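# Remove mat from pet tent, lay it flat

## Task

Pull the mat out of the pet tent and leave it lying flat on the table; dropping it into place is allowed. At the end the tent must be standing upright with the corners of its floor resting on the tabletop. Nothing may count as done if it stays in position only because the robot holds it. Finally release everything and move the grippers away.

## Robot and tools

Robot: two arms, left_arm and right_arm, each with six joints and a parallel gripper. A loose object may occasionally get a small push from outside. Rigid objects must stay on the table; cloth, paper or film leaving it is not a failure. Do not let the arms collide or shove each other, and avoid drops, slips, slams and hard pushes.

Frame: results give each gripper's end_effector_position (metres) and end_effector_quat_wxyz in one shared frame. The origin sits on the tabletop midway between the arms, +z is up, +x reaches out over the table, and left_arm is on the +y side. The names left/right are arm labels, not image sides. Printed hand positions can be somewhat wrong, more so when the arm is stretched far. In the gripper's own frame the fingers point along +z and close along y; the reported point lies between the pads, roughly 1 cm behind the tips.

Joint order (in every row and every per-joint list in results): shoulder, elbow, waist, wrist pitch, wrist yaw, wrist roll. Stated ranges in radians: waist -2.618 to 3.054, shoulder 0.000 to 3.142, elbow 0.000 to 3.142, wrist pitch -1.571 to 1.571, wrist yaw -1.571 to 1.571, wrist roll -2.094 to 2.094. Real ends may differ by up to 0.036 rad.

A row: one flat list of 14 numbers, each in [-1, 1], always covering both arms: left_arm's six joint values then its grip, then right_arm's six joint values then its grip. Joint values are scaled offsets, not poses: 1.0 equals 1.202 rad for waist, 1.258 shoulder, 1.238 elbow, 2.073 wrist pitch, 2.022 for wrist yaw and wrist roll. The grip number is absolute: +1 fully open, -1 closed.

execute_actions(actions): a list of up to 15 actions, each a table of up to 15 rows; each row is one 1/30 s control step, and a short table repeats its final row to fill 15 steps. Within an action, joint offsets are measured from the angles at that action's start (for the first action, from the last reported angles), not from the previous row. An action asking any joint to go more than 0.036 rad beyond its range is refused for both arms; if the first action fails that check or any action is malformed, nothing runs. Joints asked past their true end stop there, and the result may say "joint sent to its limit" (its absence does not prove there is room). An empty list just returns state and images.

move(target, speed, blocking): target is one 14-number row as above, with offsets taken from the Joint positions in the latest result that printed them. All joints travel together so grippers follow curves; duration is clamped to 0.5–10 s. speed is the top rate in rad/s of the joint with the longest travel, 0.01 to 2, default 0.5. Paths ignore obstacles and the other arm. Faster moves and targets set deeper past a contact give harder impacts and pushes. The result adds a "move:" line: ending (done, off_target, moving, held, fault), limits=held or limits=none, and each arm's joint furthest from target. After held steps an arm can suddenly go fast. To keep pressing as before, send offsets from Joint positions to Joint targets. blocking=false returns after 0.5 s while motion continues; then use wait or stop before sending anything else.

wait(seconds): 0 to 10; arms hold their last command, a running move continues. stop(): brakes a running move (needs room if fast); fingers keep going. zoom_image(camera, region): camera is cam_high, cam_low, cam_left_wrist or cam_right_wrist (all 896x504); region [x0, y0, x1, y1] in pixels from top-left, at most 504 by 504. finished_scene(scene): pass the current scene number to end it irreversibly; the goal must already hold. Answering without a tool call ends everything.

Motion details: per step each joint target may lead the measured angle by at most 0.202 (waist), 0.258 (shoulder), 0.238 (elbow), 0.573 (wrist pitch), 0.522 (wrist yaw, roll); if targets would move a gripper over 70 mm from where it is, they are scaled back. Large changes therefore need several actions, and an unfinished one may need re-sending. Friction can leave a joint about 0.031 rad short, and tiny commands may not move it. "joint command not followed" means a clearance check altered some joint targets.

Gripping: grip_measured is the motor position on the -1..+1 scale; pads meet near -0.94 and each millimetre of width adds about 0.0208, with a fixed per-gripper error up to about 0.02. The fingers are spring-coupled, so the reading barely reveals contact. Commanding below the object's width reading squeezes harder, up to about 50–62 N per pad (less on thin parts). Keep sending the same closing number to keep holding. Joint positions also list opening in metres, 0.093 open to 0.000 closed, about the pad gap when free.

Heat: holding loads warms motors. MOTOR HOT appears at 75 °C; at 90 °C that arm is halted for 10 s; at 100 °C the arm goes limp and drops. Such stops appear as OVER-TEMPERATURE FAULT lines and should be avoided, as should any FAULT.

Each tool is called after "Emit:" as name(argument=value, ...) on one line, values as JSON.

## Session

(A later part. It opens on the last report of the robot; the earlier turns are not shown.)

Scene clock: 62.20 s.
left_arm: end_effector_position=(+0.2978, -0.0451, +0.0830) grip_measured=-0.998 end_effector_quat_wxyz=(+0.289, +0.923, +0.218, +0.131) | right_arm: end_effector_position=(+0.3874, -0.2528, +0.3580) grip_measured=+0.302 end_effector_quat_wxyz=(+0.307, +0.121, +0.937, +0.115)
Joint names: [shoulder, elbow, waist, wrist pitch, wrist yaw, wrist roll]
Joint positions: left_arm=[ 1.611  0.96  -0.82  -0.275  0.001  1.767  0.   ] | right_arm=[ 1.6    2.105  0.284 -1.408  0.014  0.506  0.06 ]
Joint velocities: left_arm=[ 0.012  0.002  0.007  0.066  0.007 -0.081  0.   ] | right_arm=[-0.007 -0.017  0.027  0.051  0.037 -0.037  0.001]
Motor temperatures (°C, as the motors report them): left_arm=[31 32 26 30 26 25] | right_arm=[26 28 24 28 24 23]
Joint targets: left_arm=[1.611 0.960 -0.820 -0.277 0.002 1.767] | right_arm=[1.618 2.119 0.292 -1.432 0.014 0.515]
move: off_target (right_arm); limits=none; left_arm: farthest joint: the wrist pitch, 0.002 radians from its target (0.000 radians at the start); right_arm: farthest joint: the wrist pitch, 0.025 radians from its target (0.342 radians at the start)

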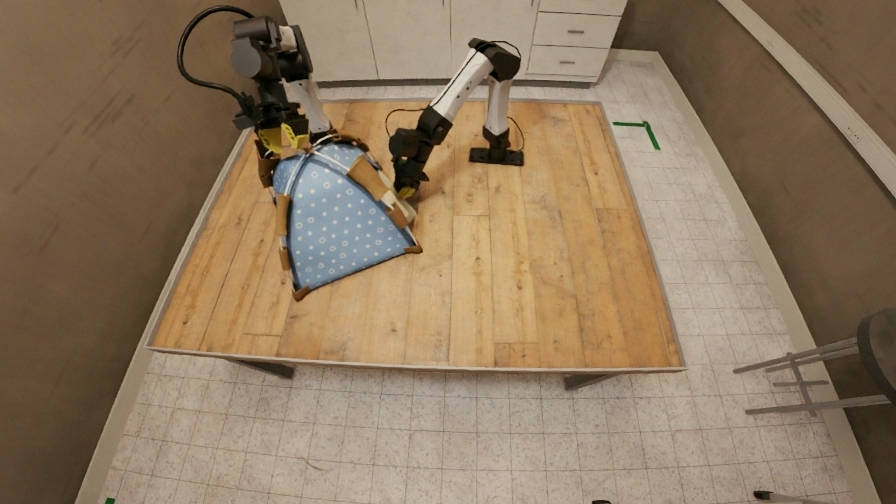

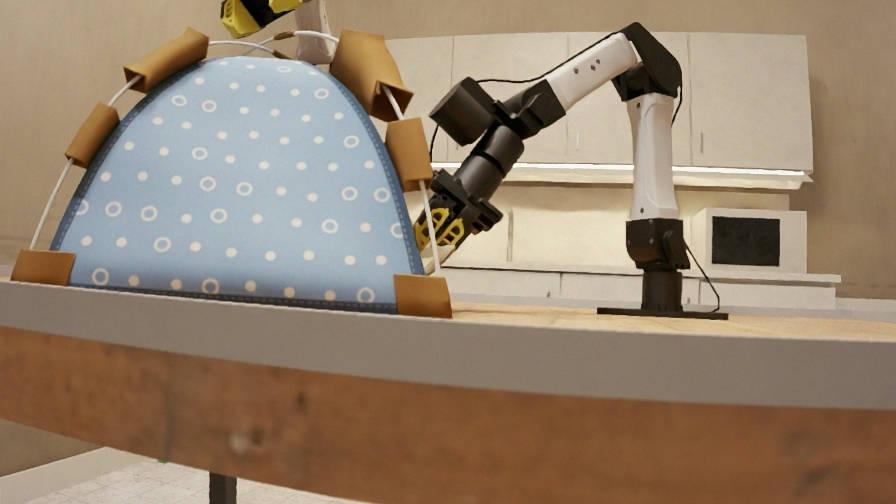

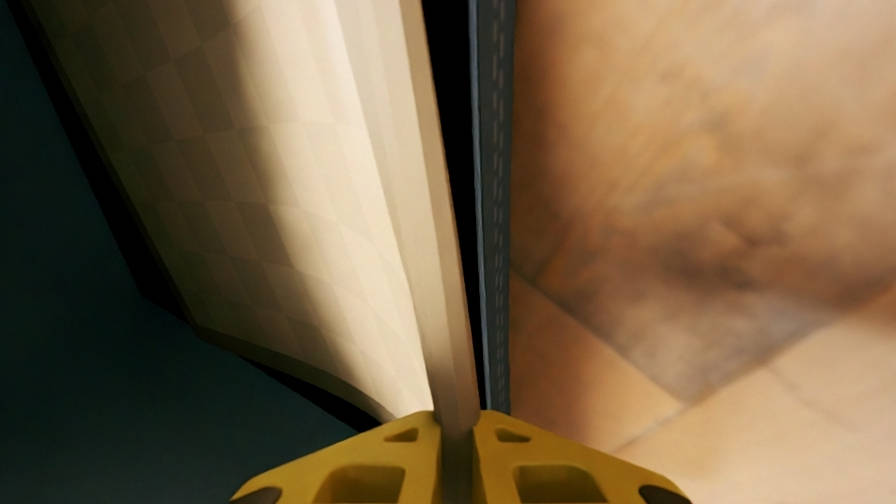

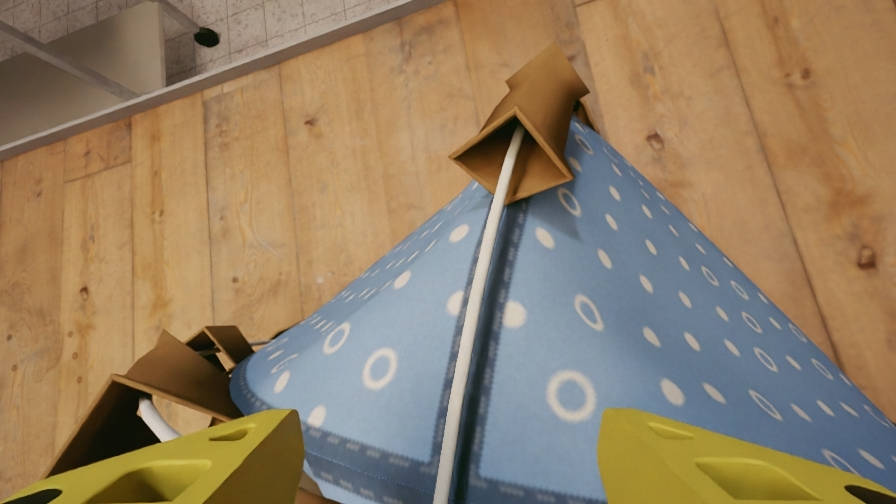

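Emit:
move(target=[0,0,0,0,0,0,-1,0.125,0,0,0,0,0,0.3], speed=0.2)

Emit:
move(target=[0,0,0,0,0,0,-1,0,0,0,0,0,0,-1])

Scene clock: 65.10 s.
left_arm: end_effector_position=(+0.2980, -0.0453, +0.0832) grip_measured=-0.998 end_effector_quat_wxyz=(+0.289, +0.923, +0.218, +0.132) | right_arm: end_effector_position=(+0.4175, -0.2449, +0.3075) grip_measured=+0.302 end_effector_quat_wxyz=(+0.245, +0.123, +0.957, +0.091)
Joint names: [shoulder, elbow, waist, wrist pitch, wrist yaw, wrist roll]
Joint positions: left_arm=[ 1.611  0.96  -0.82  -0.274  0.     1.767  0.   ] | right_arm=[ 1.741  2.105  0.284 -1.406  0.014  0.506  0.06 ]
Joint velocities: left_arm=[-0.007  0.002 -0.002  0.007 -0.051 -0.081  0.   ] | right_arm=[-0.002  0.017 -0.012 -0.007  0.007  0.022 -0.002]
Motor temperatures (°C, as the motors report them): left_arm=[31 32 26 30 26 25] | right_arm=[26 28 24 28 24 23]
Joint targets: left_arm=[1.611 0.960 -0.820 -0.275 0.001 1.767] | right_arm=[1.758 2.105 0.284 -1.408 0.014 0.506]
move: done; limits=none; left_arm: farthest joint: the wrist pitch, 0.001 radians from its target (0.000 radians at the start); right_arm: farthest joint: the shoulder, 0.016 radians from its target (0.157 radians at the start)

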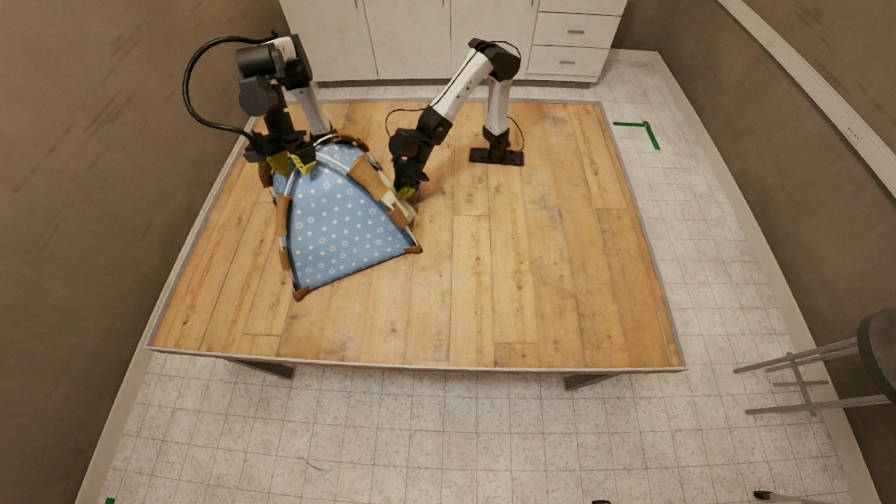

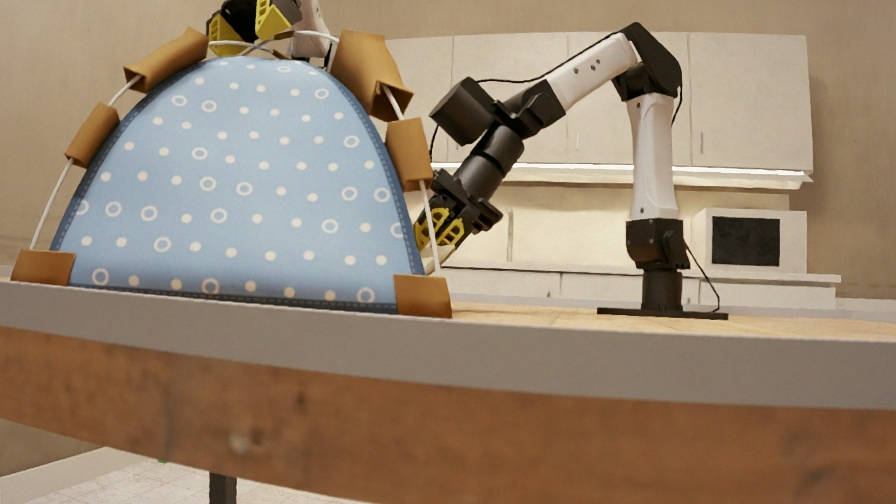

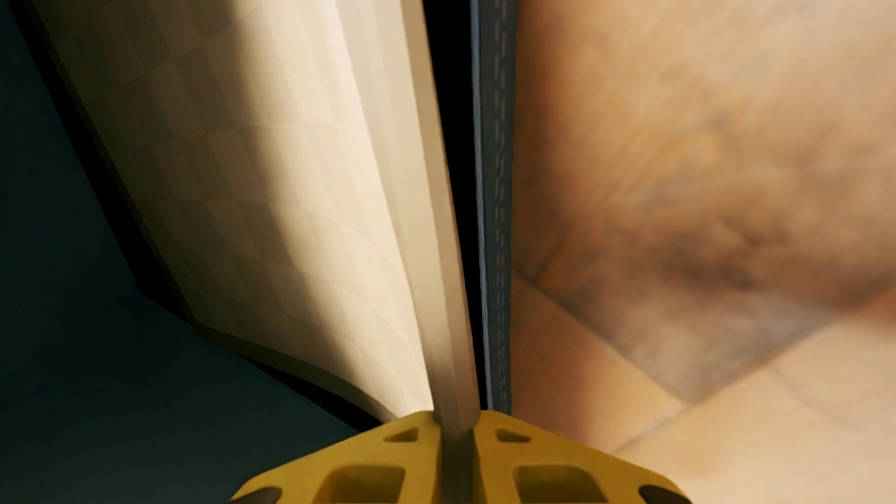

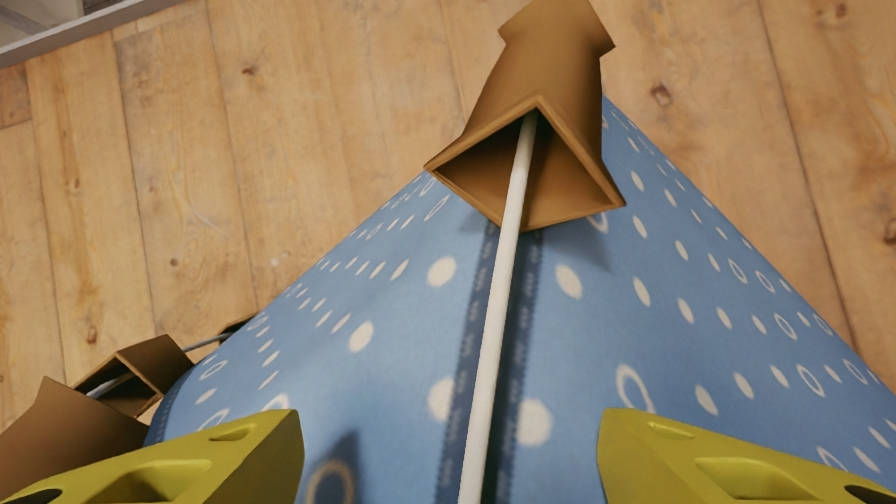

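Scene clock: 65.60 s.
left_arm: end_effector_position=(+0.2975, -0.0458, +0.0833) grip_measured=-0.998 end_effector_quat_wxyz=(+0.290, +0.923, +0.217, +0.130) | right_arm: end_effector_position=(+0.4179, -0.2458, +0.3076) grip_measured=-0.976 end_effector_quat_wxyz=(+0.245, +0.130, +0.957, +0.090)
Joint names: [shoulder, elbow, waist, wrist pitch, wrist yaw, wrist roll]
Joint positions: left_arm=[ 1.611  0.96  -0.82  -0.273  0.005  1.767  0.   ] | right_arm=[ 1.741  2.105  0.284 -1.406  0.018  0.518  0.   ]
Joint velocities: left_arm=[-0.007 -0.007 -0.022 -0.066  0.022 -0.022  0.   ] | right_arm=[ 0.012 -0.017  0.007 -0.066  0.007  0.022  0.   ]
Motor temperatures (°C, as the motors report them): left_arm=[31 32 26 30 26 25] | right_arm=[26 28 24 28 24 23]
Joint targets: left_arm=[1.611 0.960 -0.820 -0.274 0.001 1.767] | right_arm=[1.741 2.105 0.284 -1.406 0.014 0.506]
move: done; limits=none; left_arm: farthest joint: the wrist yaw, 0.005 radians from its target (0.000 radians at the start); right_arm: farthest joint: the wrist roll, 0.012 radians from its target (0.000 radians at the start)

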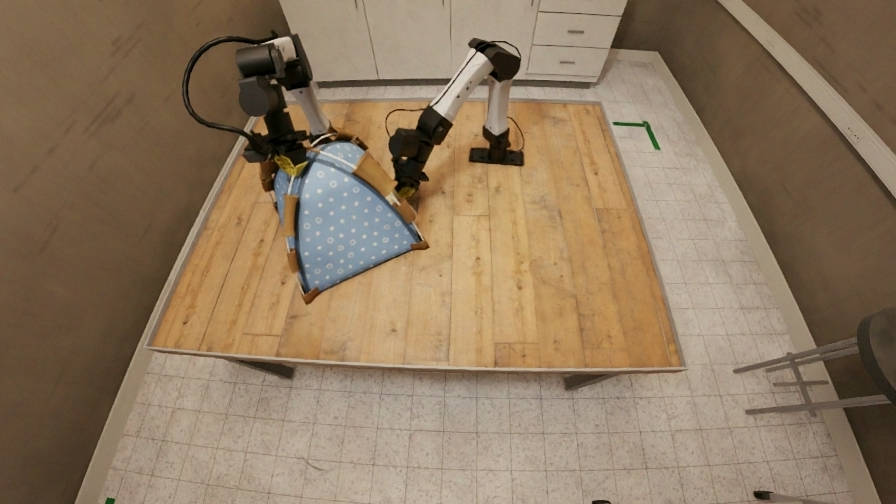

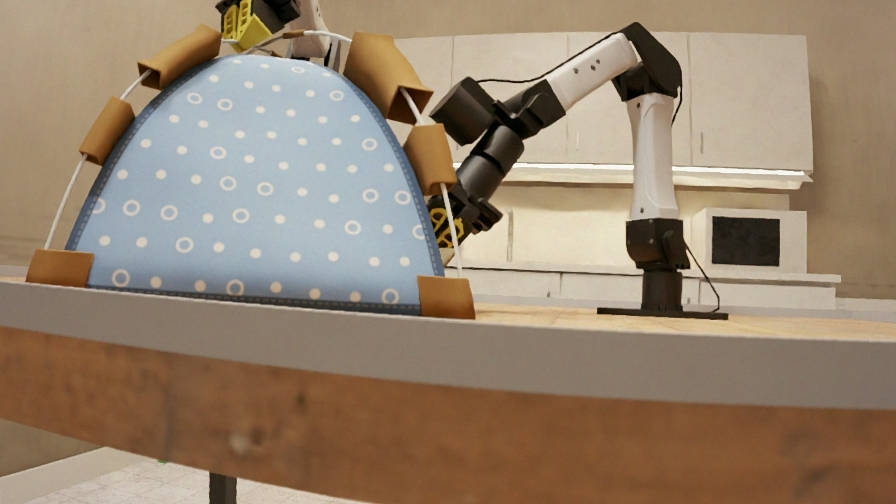

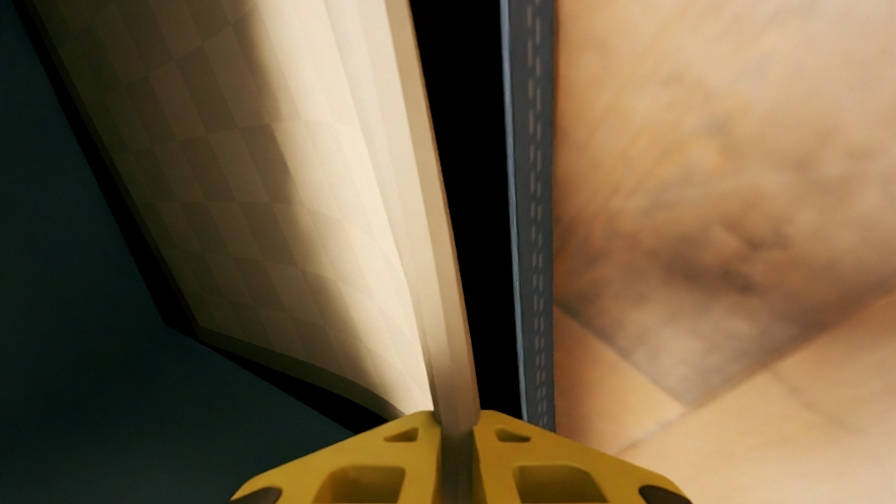

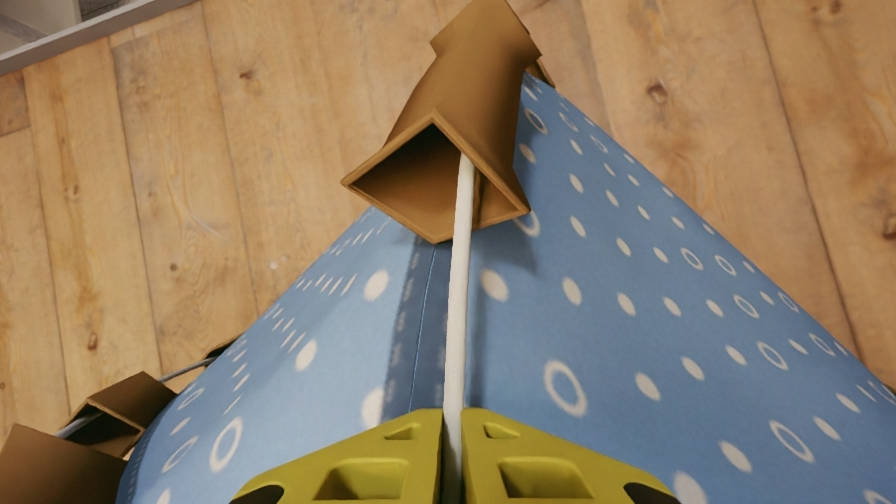

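Emit:
move(target=[-0.27,-0.24,0.12,-0.065,0,0.05,-1,0,0,-0.2,0,0,0,-1], speed=0.15)

Scene clock: 70.60 s.
left_arm: end_effector_position=(+0.2805, +0.0419, +0.0912) grip_measured=-0.998 end_effector_quat_wxyz=(+0.282, +0.917, +0.232, +0.159) | right_arm: end_effector_position=(+0.4291, -0.3240, +0.3075) grip_measured=-0.977 end_effector_quat_wxyz=(+0.247, +0.232, +0.937, +0.083)
Joint names: [shoulder, elbow, waist, wrist pitch, wrist yaw, wrist roll]
Joint positions: left_arm=[ 1.279  0.701 -0.691 -0.333  0.017  1.858  0.   ] | right_arm=[ 1.741  2.105  0.066 -1.407 -0.023  0.527  0.   ]
Joint velocities: left_arm=[ 0.007  0.022 -0.007 -0.007  0.037 -0.051  0.   ] | right_arm=[-0.012  0.002  0.002  0.007 -0.037 -0.007  0.   ]
Motor temperatures (°C, as the motors report them): left_arm=[31 32 26 30 26 25] | right_arm=[27 29 24 28 24 23]
Joint targets: left_arm=[1.271 0.663 -0.676 -0.408 0.005 1.868] | right_arm=[1.741 2.105 0.043 -1.406 0.018 0.518]
move: off_target (left_arm, right_arm); limits=none; left_arm: farthest joint: the wrist pitch, 0.075 radians from its target (0.135 radians at the start); right_arm: farthest joint: the wrist yaw, 0.041 radians from its target (0.000 radians at the start)

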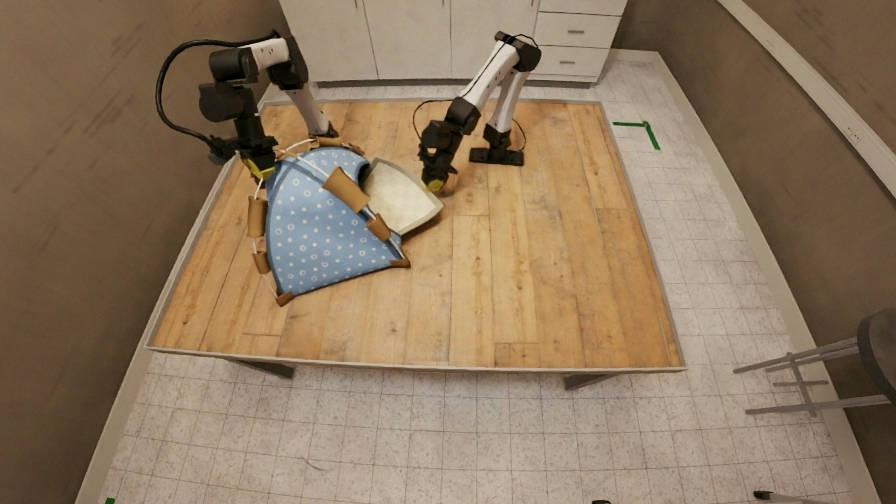

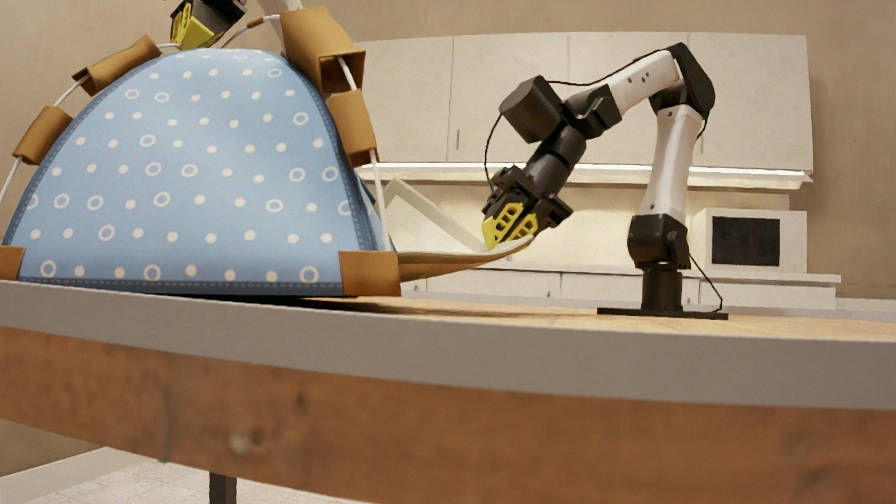

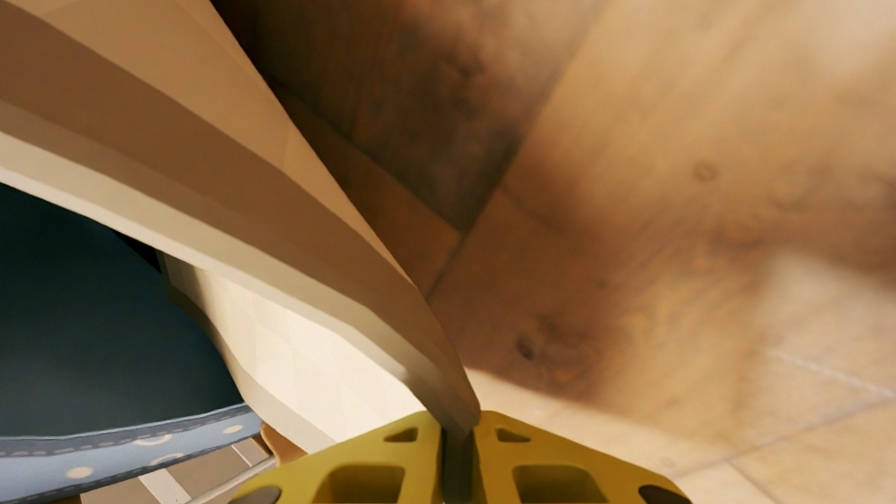

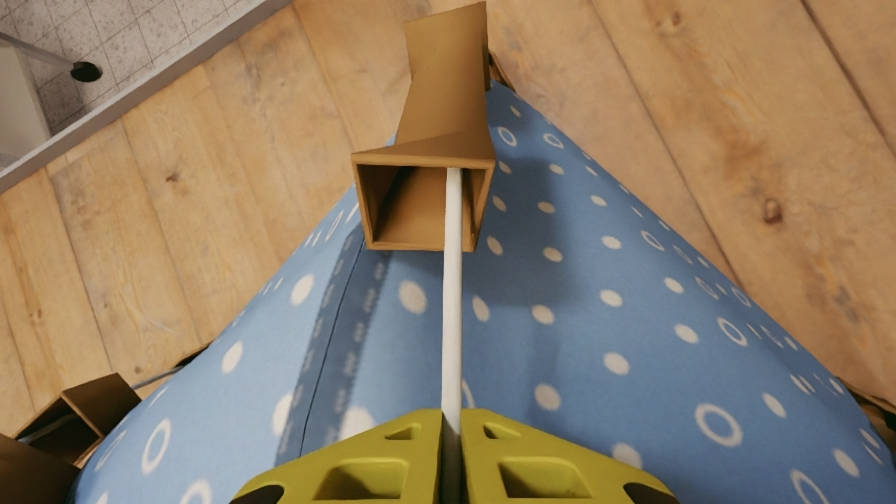

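Emit:
move(target=[0.14,0.21,0.68,-0.225,0,0.08,-1,0.02,0,0,0,0,0,-1], speed=0.25)

Scene clock: 77.77 s.
left_arm: end_effector_position=(+0.3465, +0.2795, +0.0786) grip_measured=-0.999 end_effector_quat_wxyz=(+0.088, +0.831, +0.538, +0.116) | right_arm: end_effector_position=(+0.4297, -0.3200, +0.3080) grip_measured=-0.977 end_effector_quat_wxyz=(+0.247, +0.233, +0.936, +0.089)
Joint names: [shoulder, elbow, waist, wrist pitch, wrist yaw, wrist roll]
Joint positions: left_arm=[ 1.439  0.941  0.116 -0.782  0.03   2.014  0.   ] | right_arm=[ 1.741  2.105  0.073 -1.403 -0.029  0.54   0.   ]
Joint velocities: left_arm=[ 0.002  0.007  0.007  0.051 -0.037 -0.037  0.   ] | right_arm=[-0.002 -0.002 -0.007 -0.007 -0.066  0.051  0.   ]
Motor temperatures (°C, as the motors report them): left_arm=[30 33 26 29 26 25] | right_arm=[28 29 24 28 24 23]
Joint targets: left_arm=[1.456 0.961 0.126 -0.799 0.017 2.019] | right_arm=[1.766 2.105 0.066 -1.407 -0.023 0.526]
move: off_target (right_arm); limits=none; left_arm: farthest joint: the elbow, 0.020 radians from its target (0.260 radians at the start); right_arm: farthest joint: the shoulder, 0.025 radians from its target (0.025 radians at the start)

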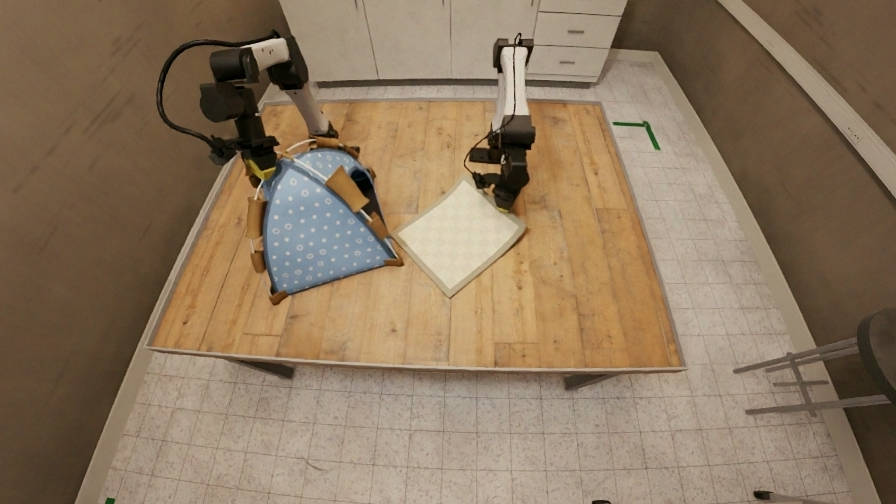

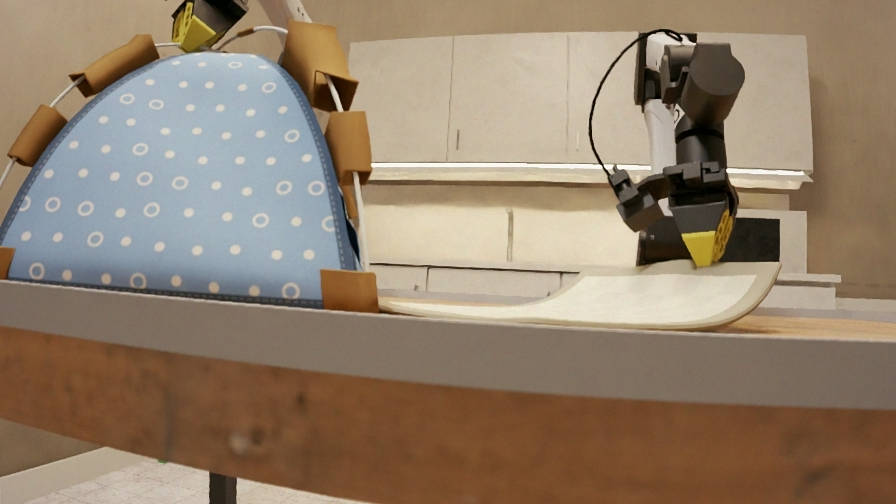

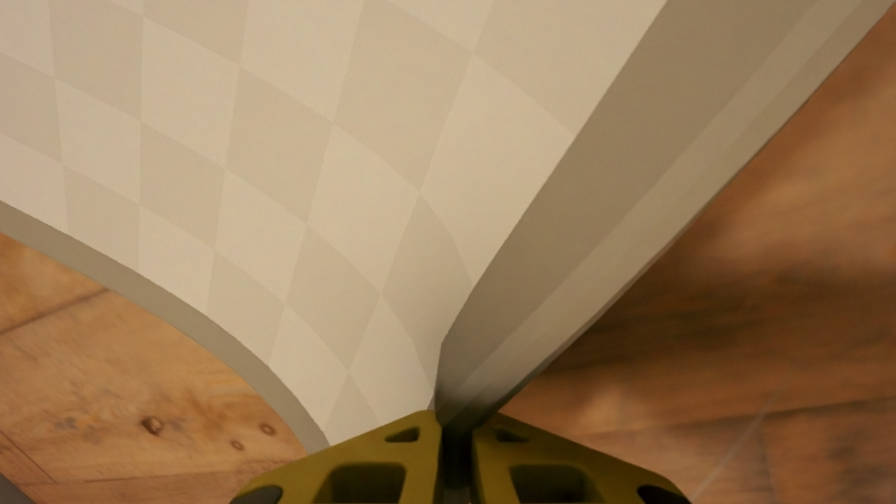

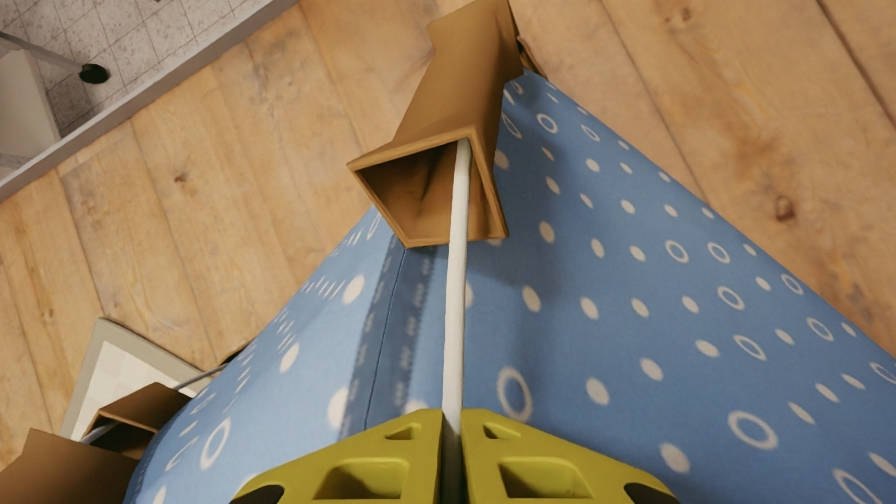

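Emit:
move(target=[0.08,-0.03,0.2,0,0,0,-1,0,0,0,0,0,0,0], speed=0.25)

Emit:
move(target=[0,0,0,0,0,0,0,-0.2,0,0,0,0,0,0])

Emit:
move(target=[-0.45,0,0.1,0,0,0,0,-0.3,-0.2,0,0,0,0,0])

Scene clock: 82.03 s.
left_arm: end_effector_position=(+0.3345, +0.3455, +0.0556) grip_measured=-0.999 end_effector_quat_wxyz=(+0.059, +0.767, +0.632, +0.086) | right_arm: end_effector_position=(+0.4298, -0.3200, +0.3081) grip_measured=-0.002 end_effector_quat_wxyz=(+0.248, +0.233, +0.936, +0.089)
Joint names: [shoulder, elbow, waist, wrist pitch, wrist yaw, wrist roll]
Joint positions: left_arm=[ 1.522  0.941  0.345 -0.782  0.035  2.014  0.   ] | right_arm=[ 1.741  2.105  0.073 -1.403 -0.029  0.54   0.045]
Joint velocities: left_arm=[-0.022 -0.002 -0.012 -0.051 -0.037 -0.11   0.   ] | right_arm=[-0.002 -0.007 -0.012 -0.022 -0.066  0.051  0.001]
Motor temperatures (°C, as the motors report them): left_arm=[30 33 26 29 26 25] | right_arm=[28 29 24 28 24 23]
Joint targets: left_arm=[1.539 0.903 0.356 -0.782 0.030 2.014] | right_arm=[1.741 2.105 0.073 -1.403 -0.029 0.540]
move: off_target (left_arm); limits=none; left_arm: farthest joint: the elbow, 0.037 radians from its target (0.037 radians at the start); right_arm: farthest joint: the waist, 0.000 radians from its target (0.000 radians at the start)

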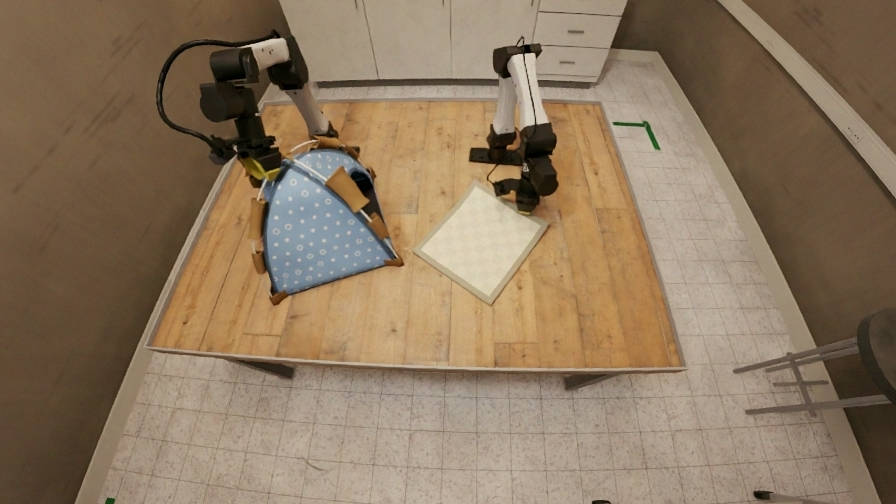

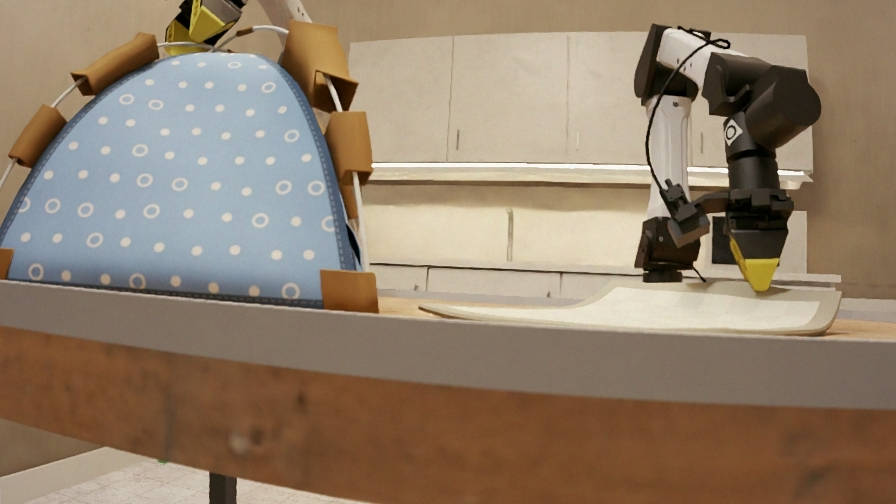

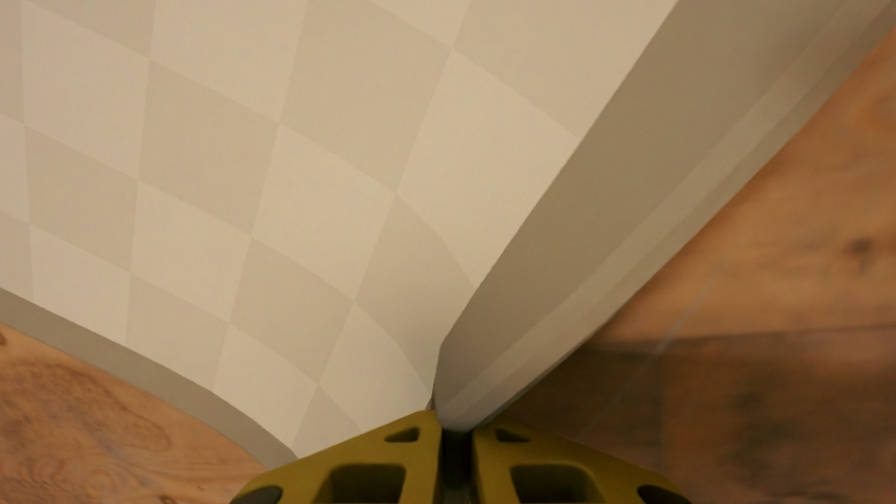

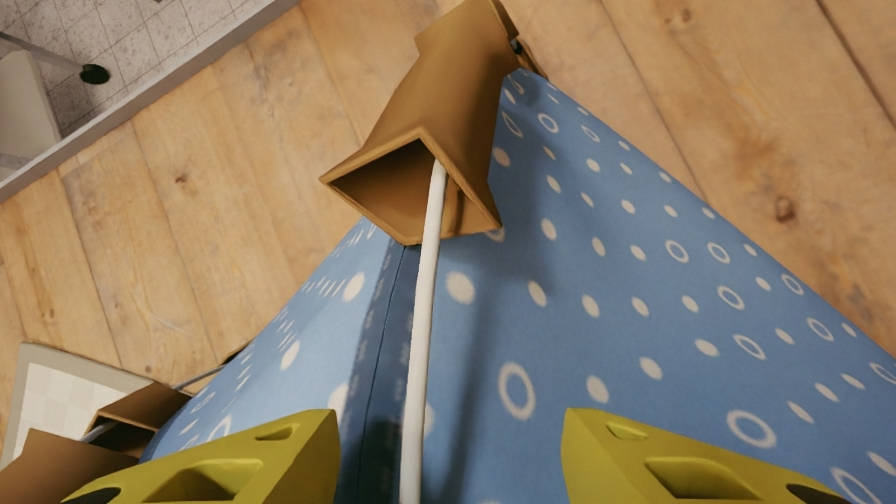

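Scene clock: 82.97 s.
left_arm: end_effector_position=(+0.3345, +0.3456, +0.0556) grip_measured=-0.002 end_effector_quat_wxyz=(+0.059, +0.767, +0.632, +0.086) | right_arm: end_effector_position=(+0.3696, -0.3226, +0.3968) grip_measured=-0.002 end_effector_quat_wxyz=(+0.365, +0.221, +0.896, +0.123)
Joint names: [shoulder, elbow, waist, wrist pitch, wrist yaw, wrist roll]
Joint positions: left_arm=[ 1.522  0.941  0.345 -0.782  0.034  2.014  0.045] | right_arm=[ 1.487  2.105  0.073 -1.399 -0.029  0.54   0.045]
Joint velocities: left_arm=[ 0.002  0.007 -0.007 -0.051 -0.007 -0.022 -0.001] | right_arm=[-0.012  0.007 -0.007 -0.022 -0.081 -0.007  0.001]
Motor temperatures (°C, as the motors report them): left_arm=[30 33 26 29 26 25] | right_arm=[28 29 24 28 24 23]
Joint targets: left_arm=[1.522 0.941 0.345 -0.782 0.035 2.014] | right_arm=[1.489 2.105 0.073 -1.403 -0.029 0.540]
move: done; limits=none; left_arm: farthest joint: the wrist yaw, 0.001 radians from its target (0.000 radians at the start); right_arm: farthest joint: the wrist pitch, 0.004 radians from its target (0.000 radians at the start)

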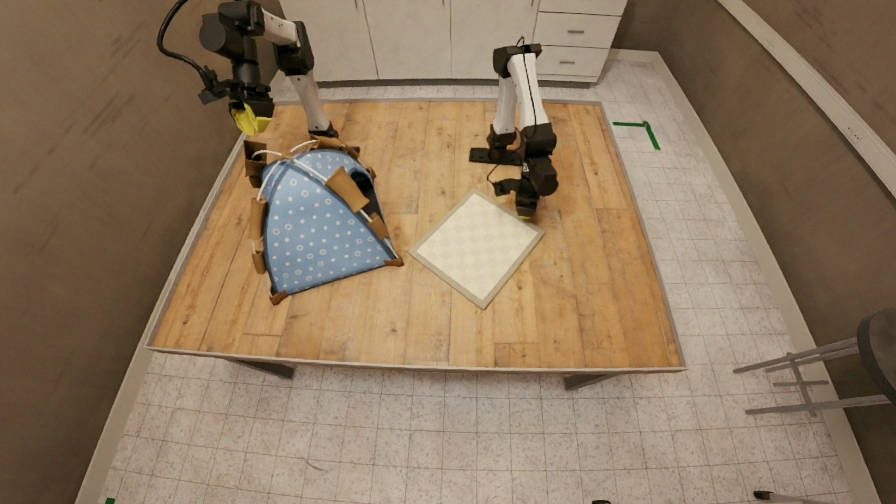

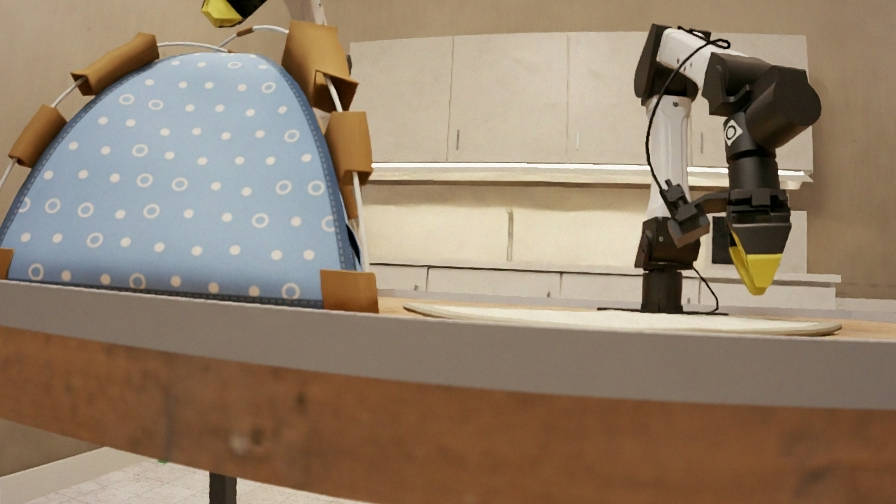

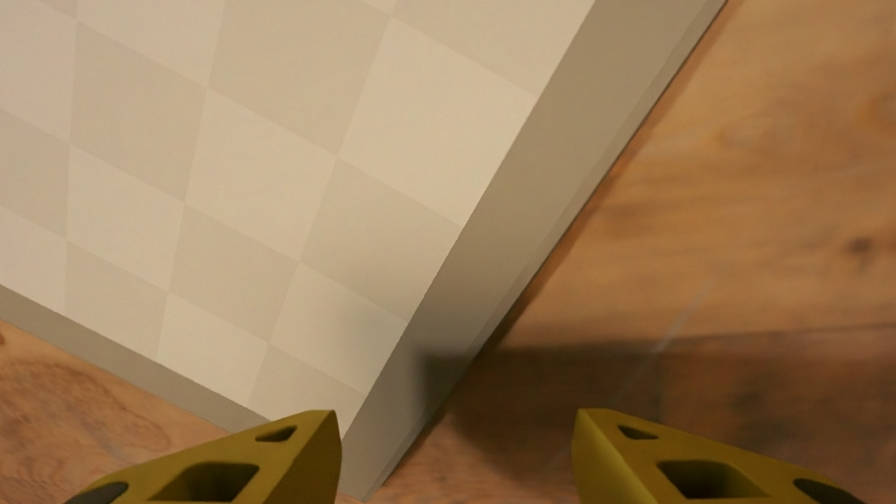

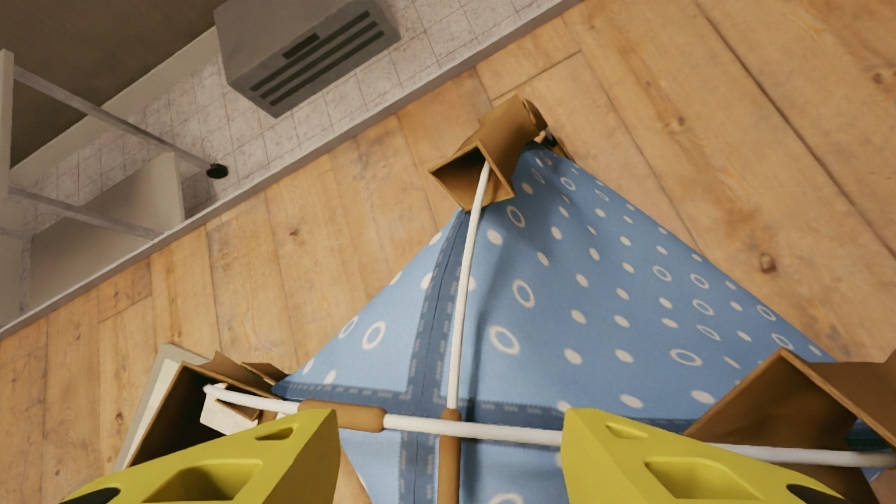

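Scene clock: 84.50 s.
left_arm: end_effector_position=(+0.3149, +0.3725, +0.2104) grip_measured=-0.002 end_effector_quat_wxyz=(+0.154, +0.685, +0.624, +0.341) | right_arm: end_effector_position=(+0.2710, -0.3268, +0.4228) grip_measured=-0.002 end_effector_quat_wxyz=(+0.433, +0.212, +0.864, +0.143)
Joint names: [shoulder, elbow, waist, wrist pitch, wrist yaw, wrist roll]
Joint positions: left_arm=[ 0.962  0.941  0.455 -0.782  0.034  2.014  0.045] | right_arm=[ 1.119  1.886  0.073 -1.39  -0.029  0.54   0.045]
Joint velocities: left_arm=[-0.007  0.002 -0.037 -0.022 -0.037  0.007 -0.   ] | right_arm=[ 0.002 -0.002  0.002 -0.022 -0.007  0.007 -0.001]
Motor temperatures (°C, as the motors report them): left_arm=[30 33 26 29 26 25] | right_arm=[28 29 24 28 24 23]
Joint targets: left_arm=[0.956 0.941 0.466 -0.782 0.034 2.014] | right_arm=[1.109 1.857 0.073 -1.399 -0.029 0.540]
move: off_target (right_arm); limits=none; left_arm: farthest joint: the waist, 0.010 radians from its target (0.120 radians at the start); right_arm: farthest joint: the elbow, 0.029 radians from its target (0.247 radians at the start)

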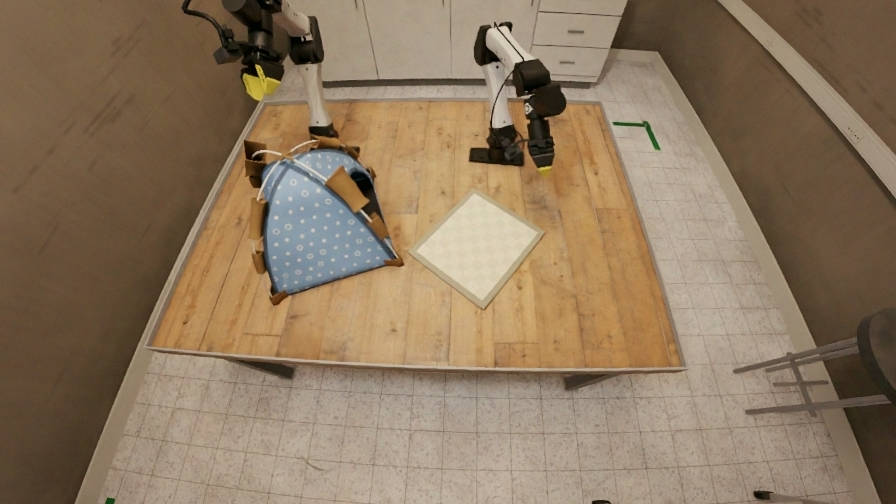

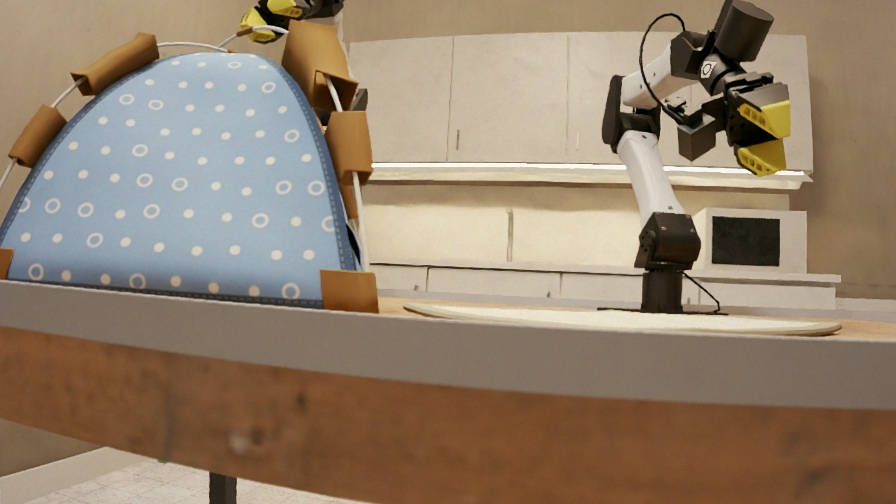

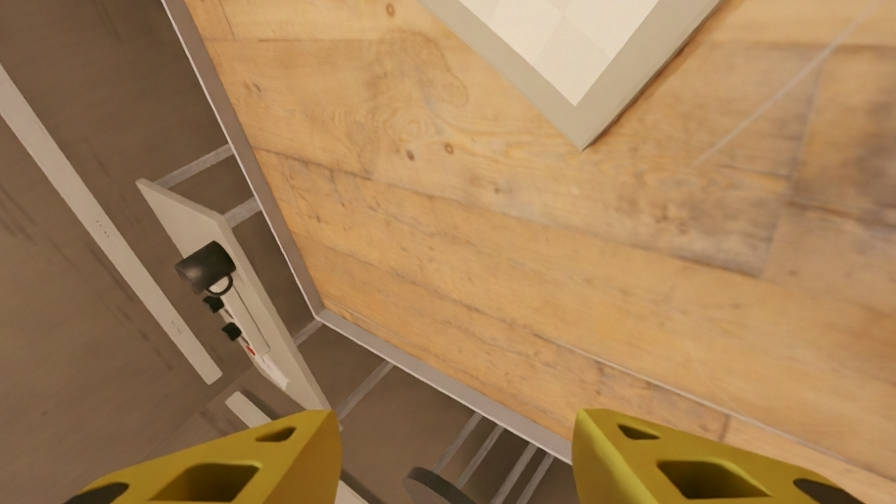

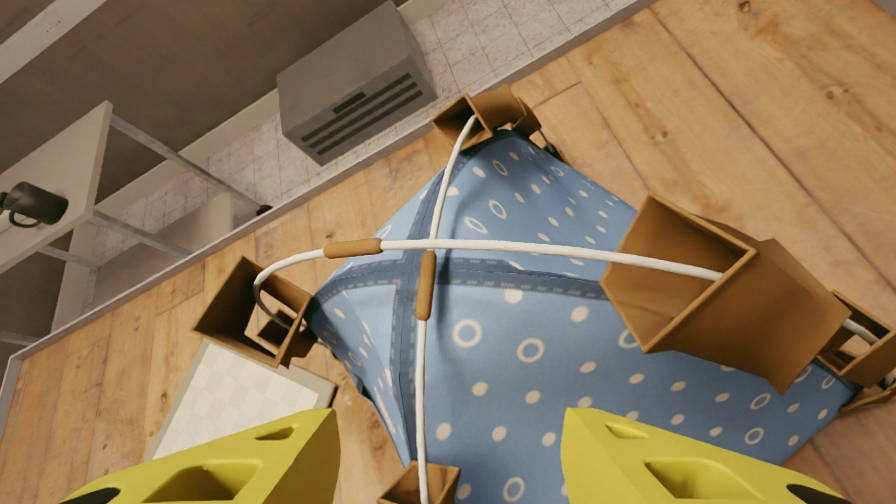

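Emit:
finished_scene(scene=1)

The scene is finished: the task was done.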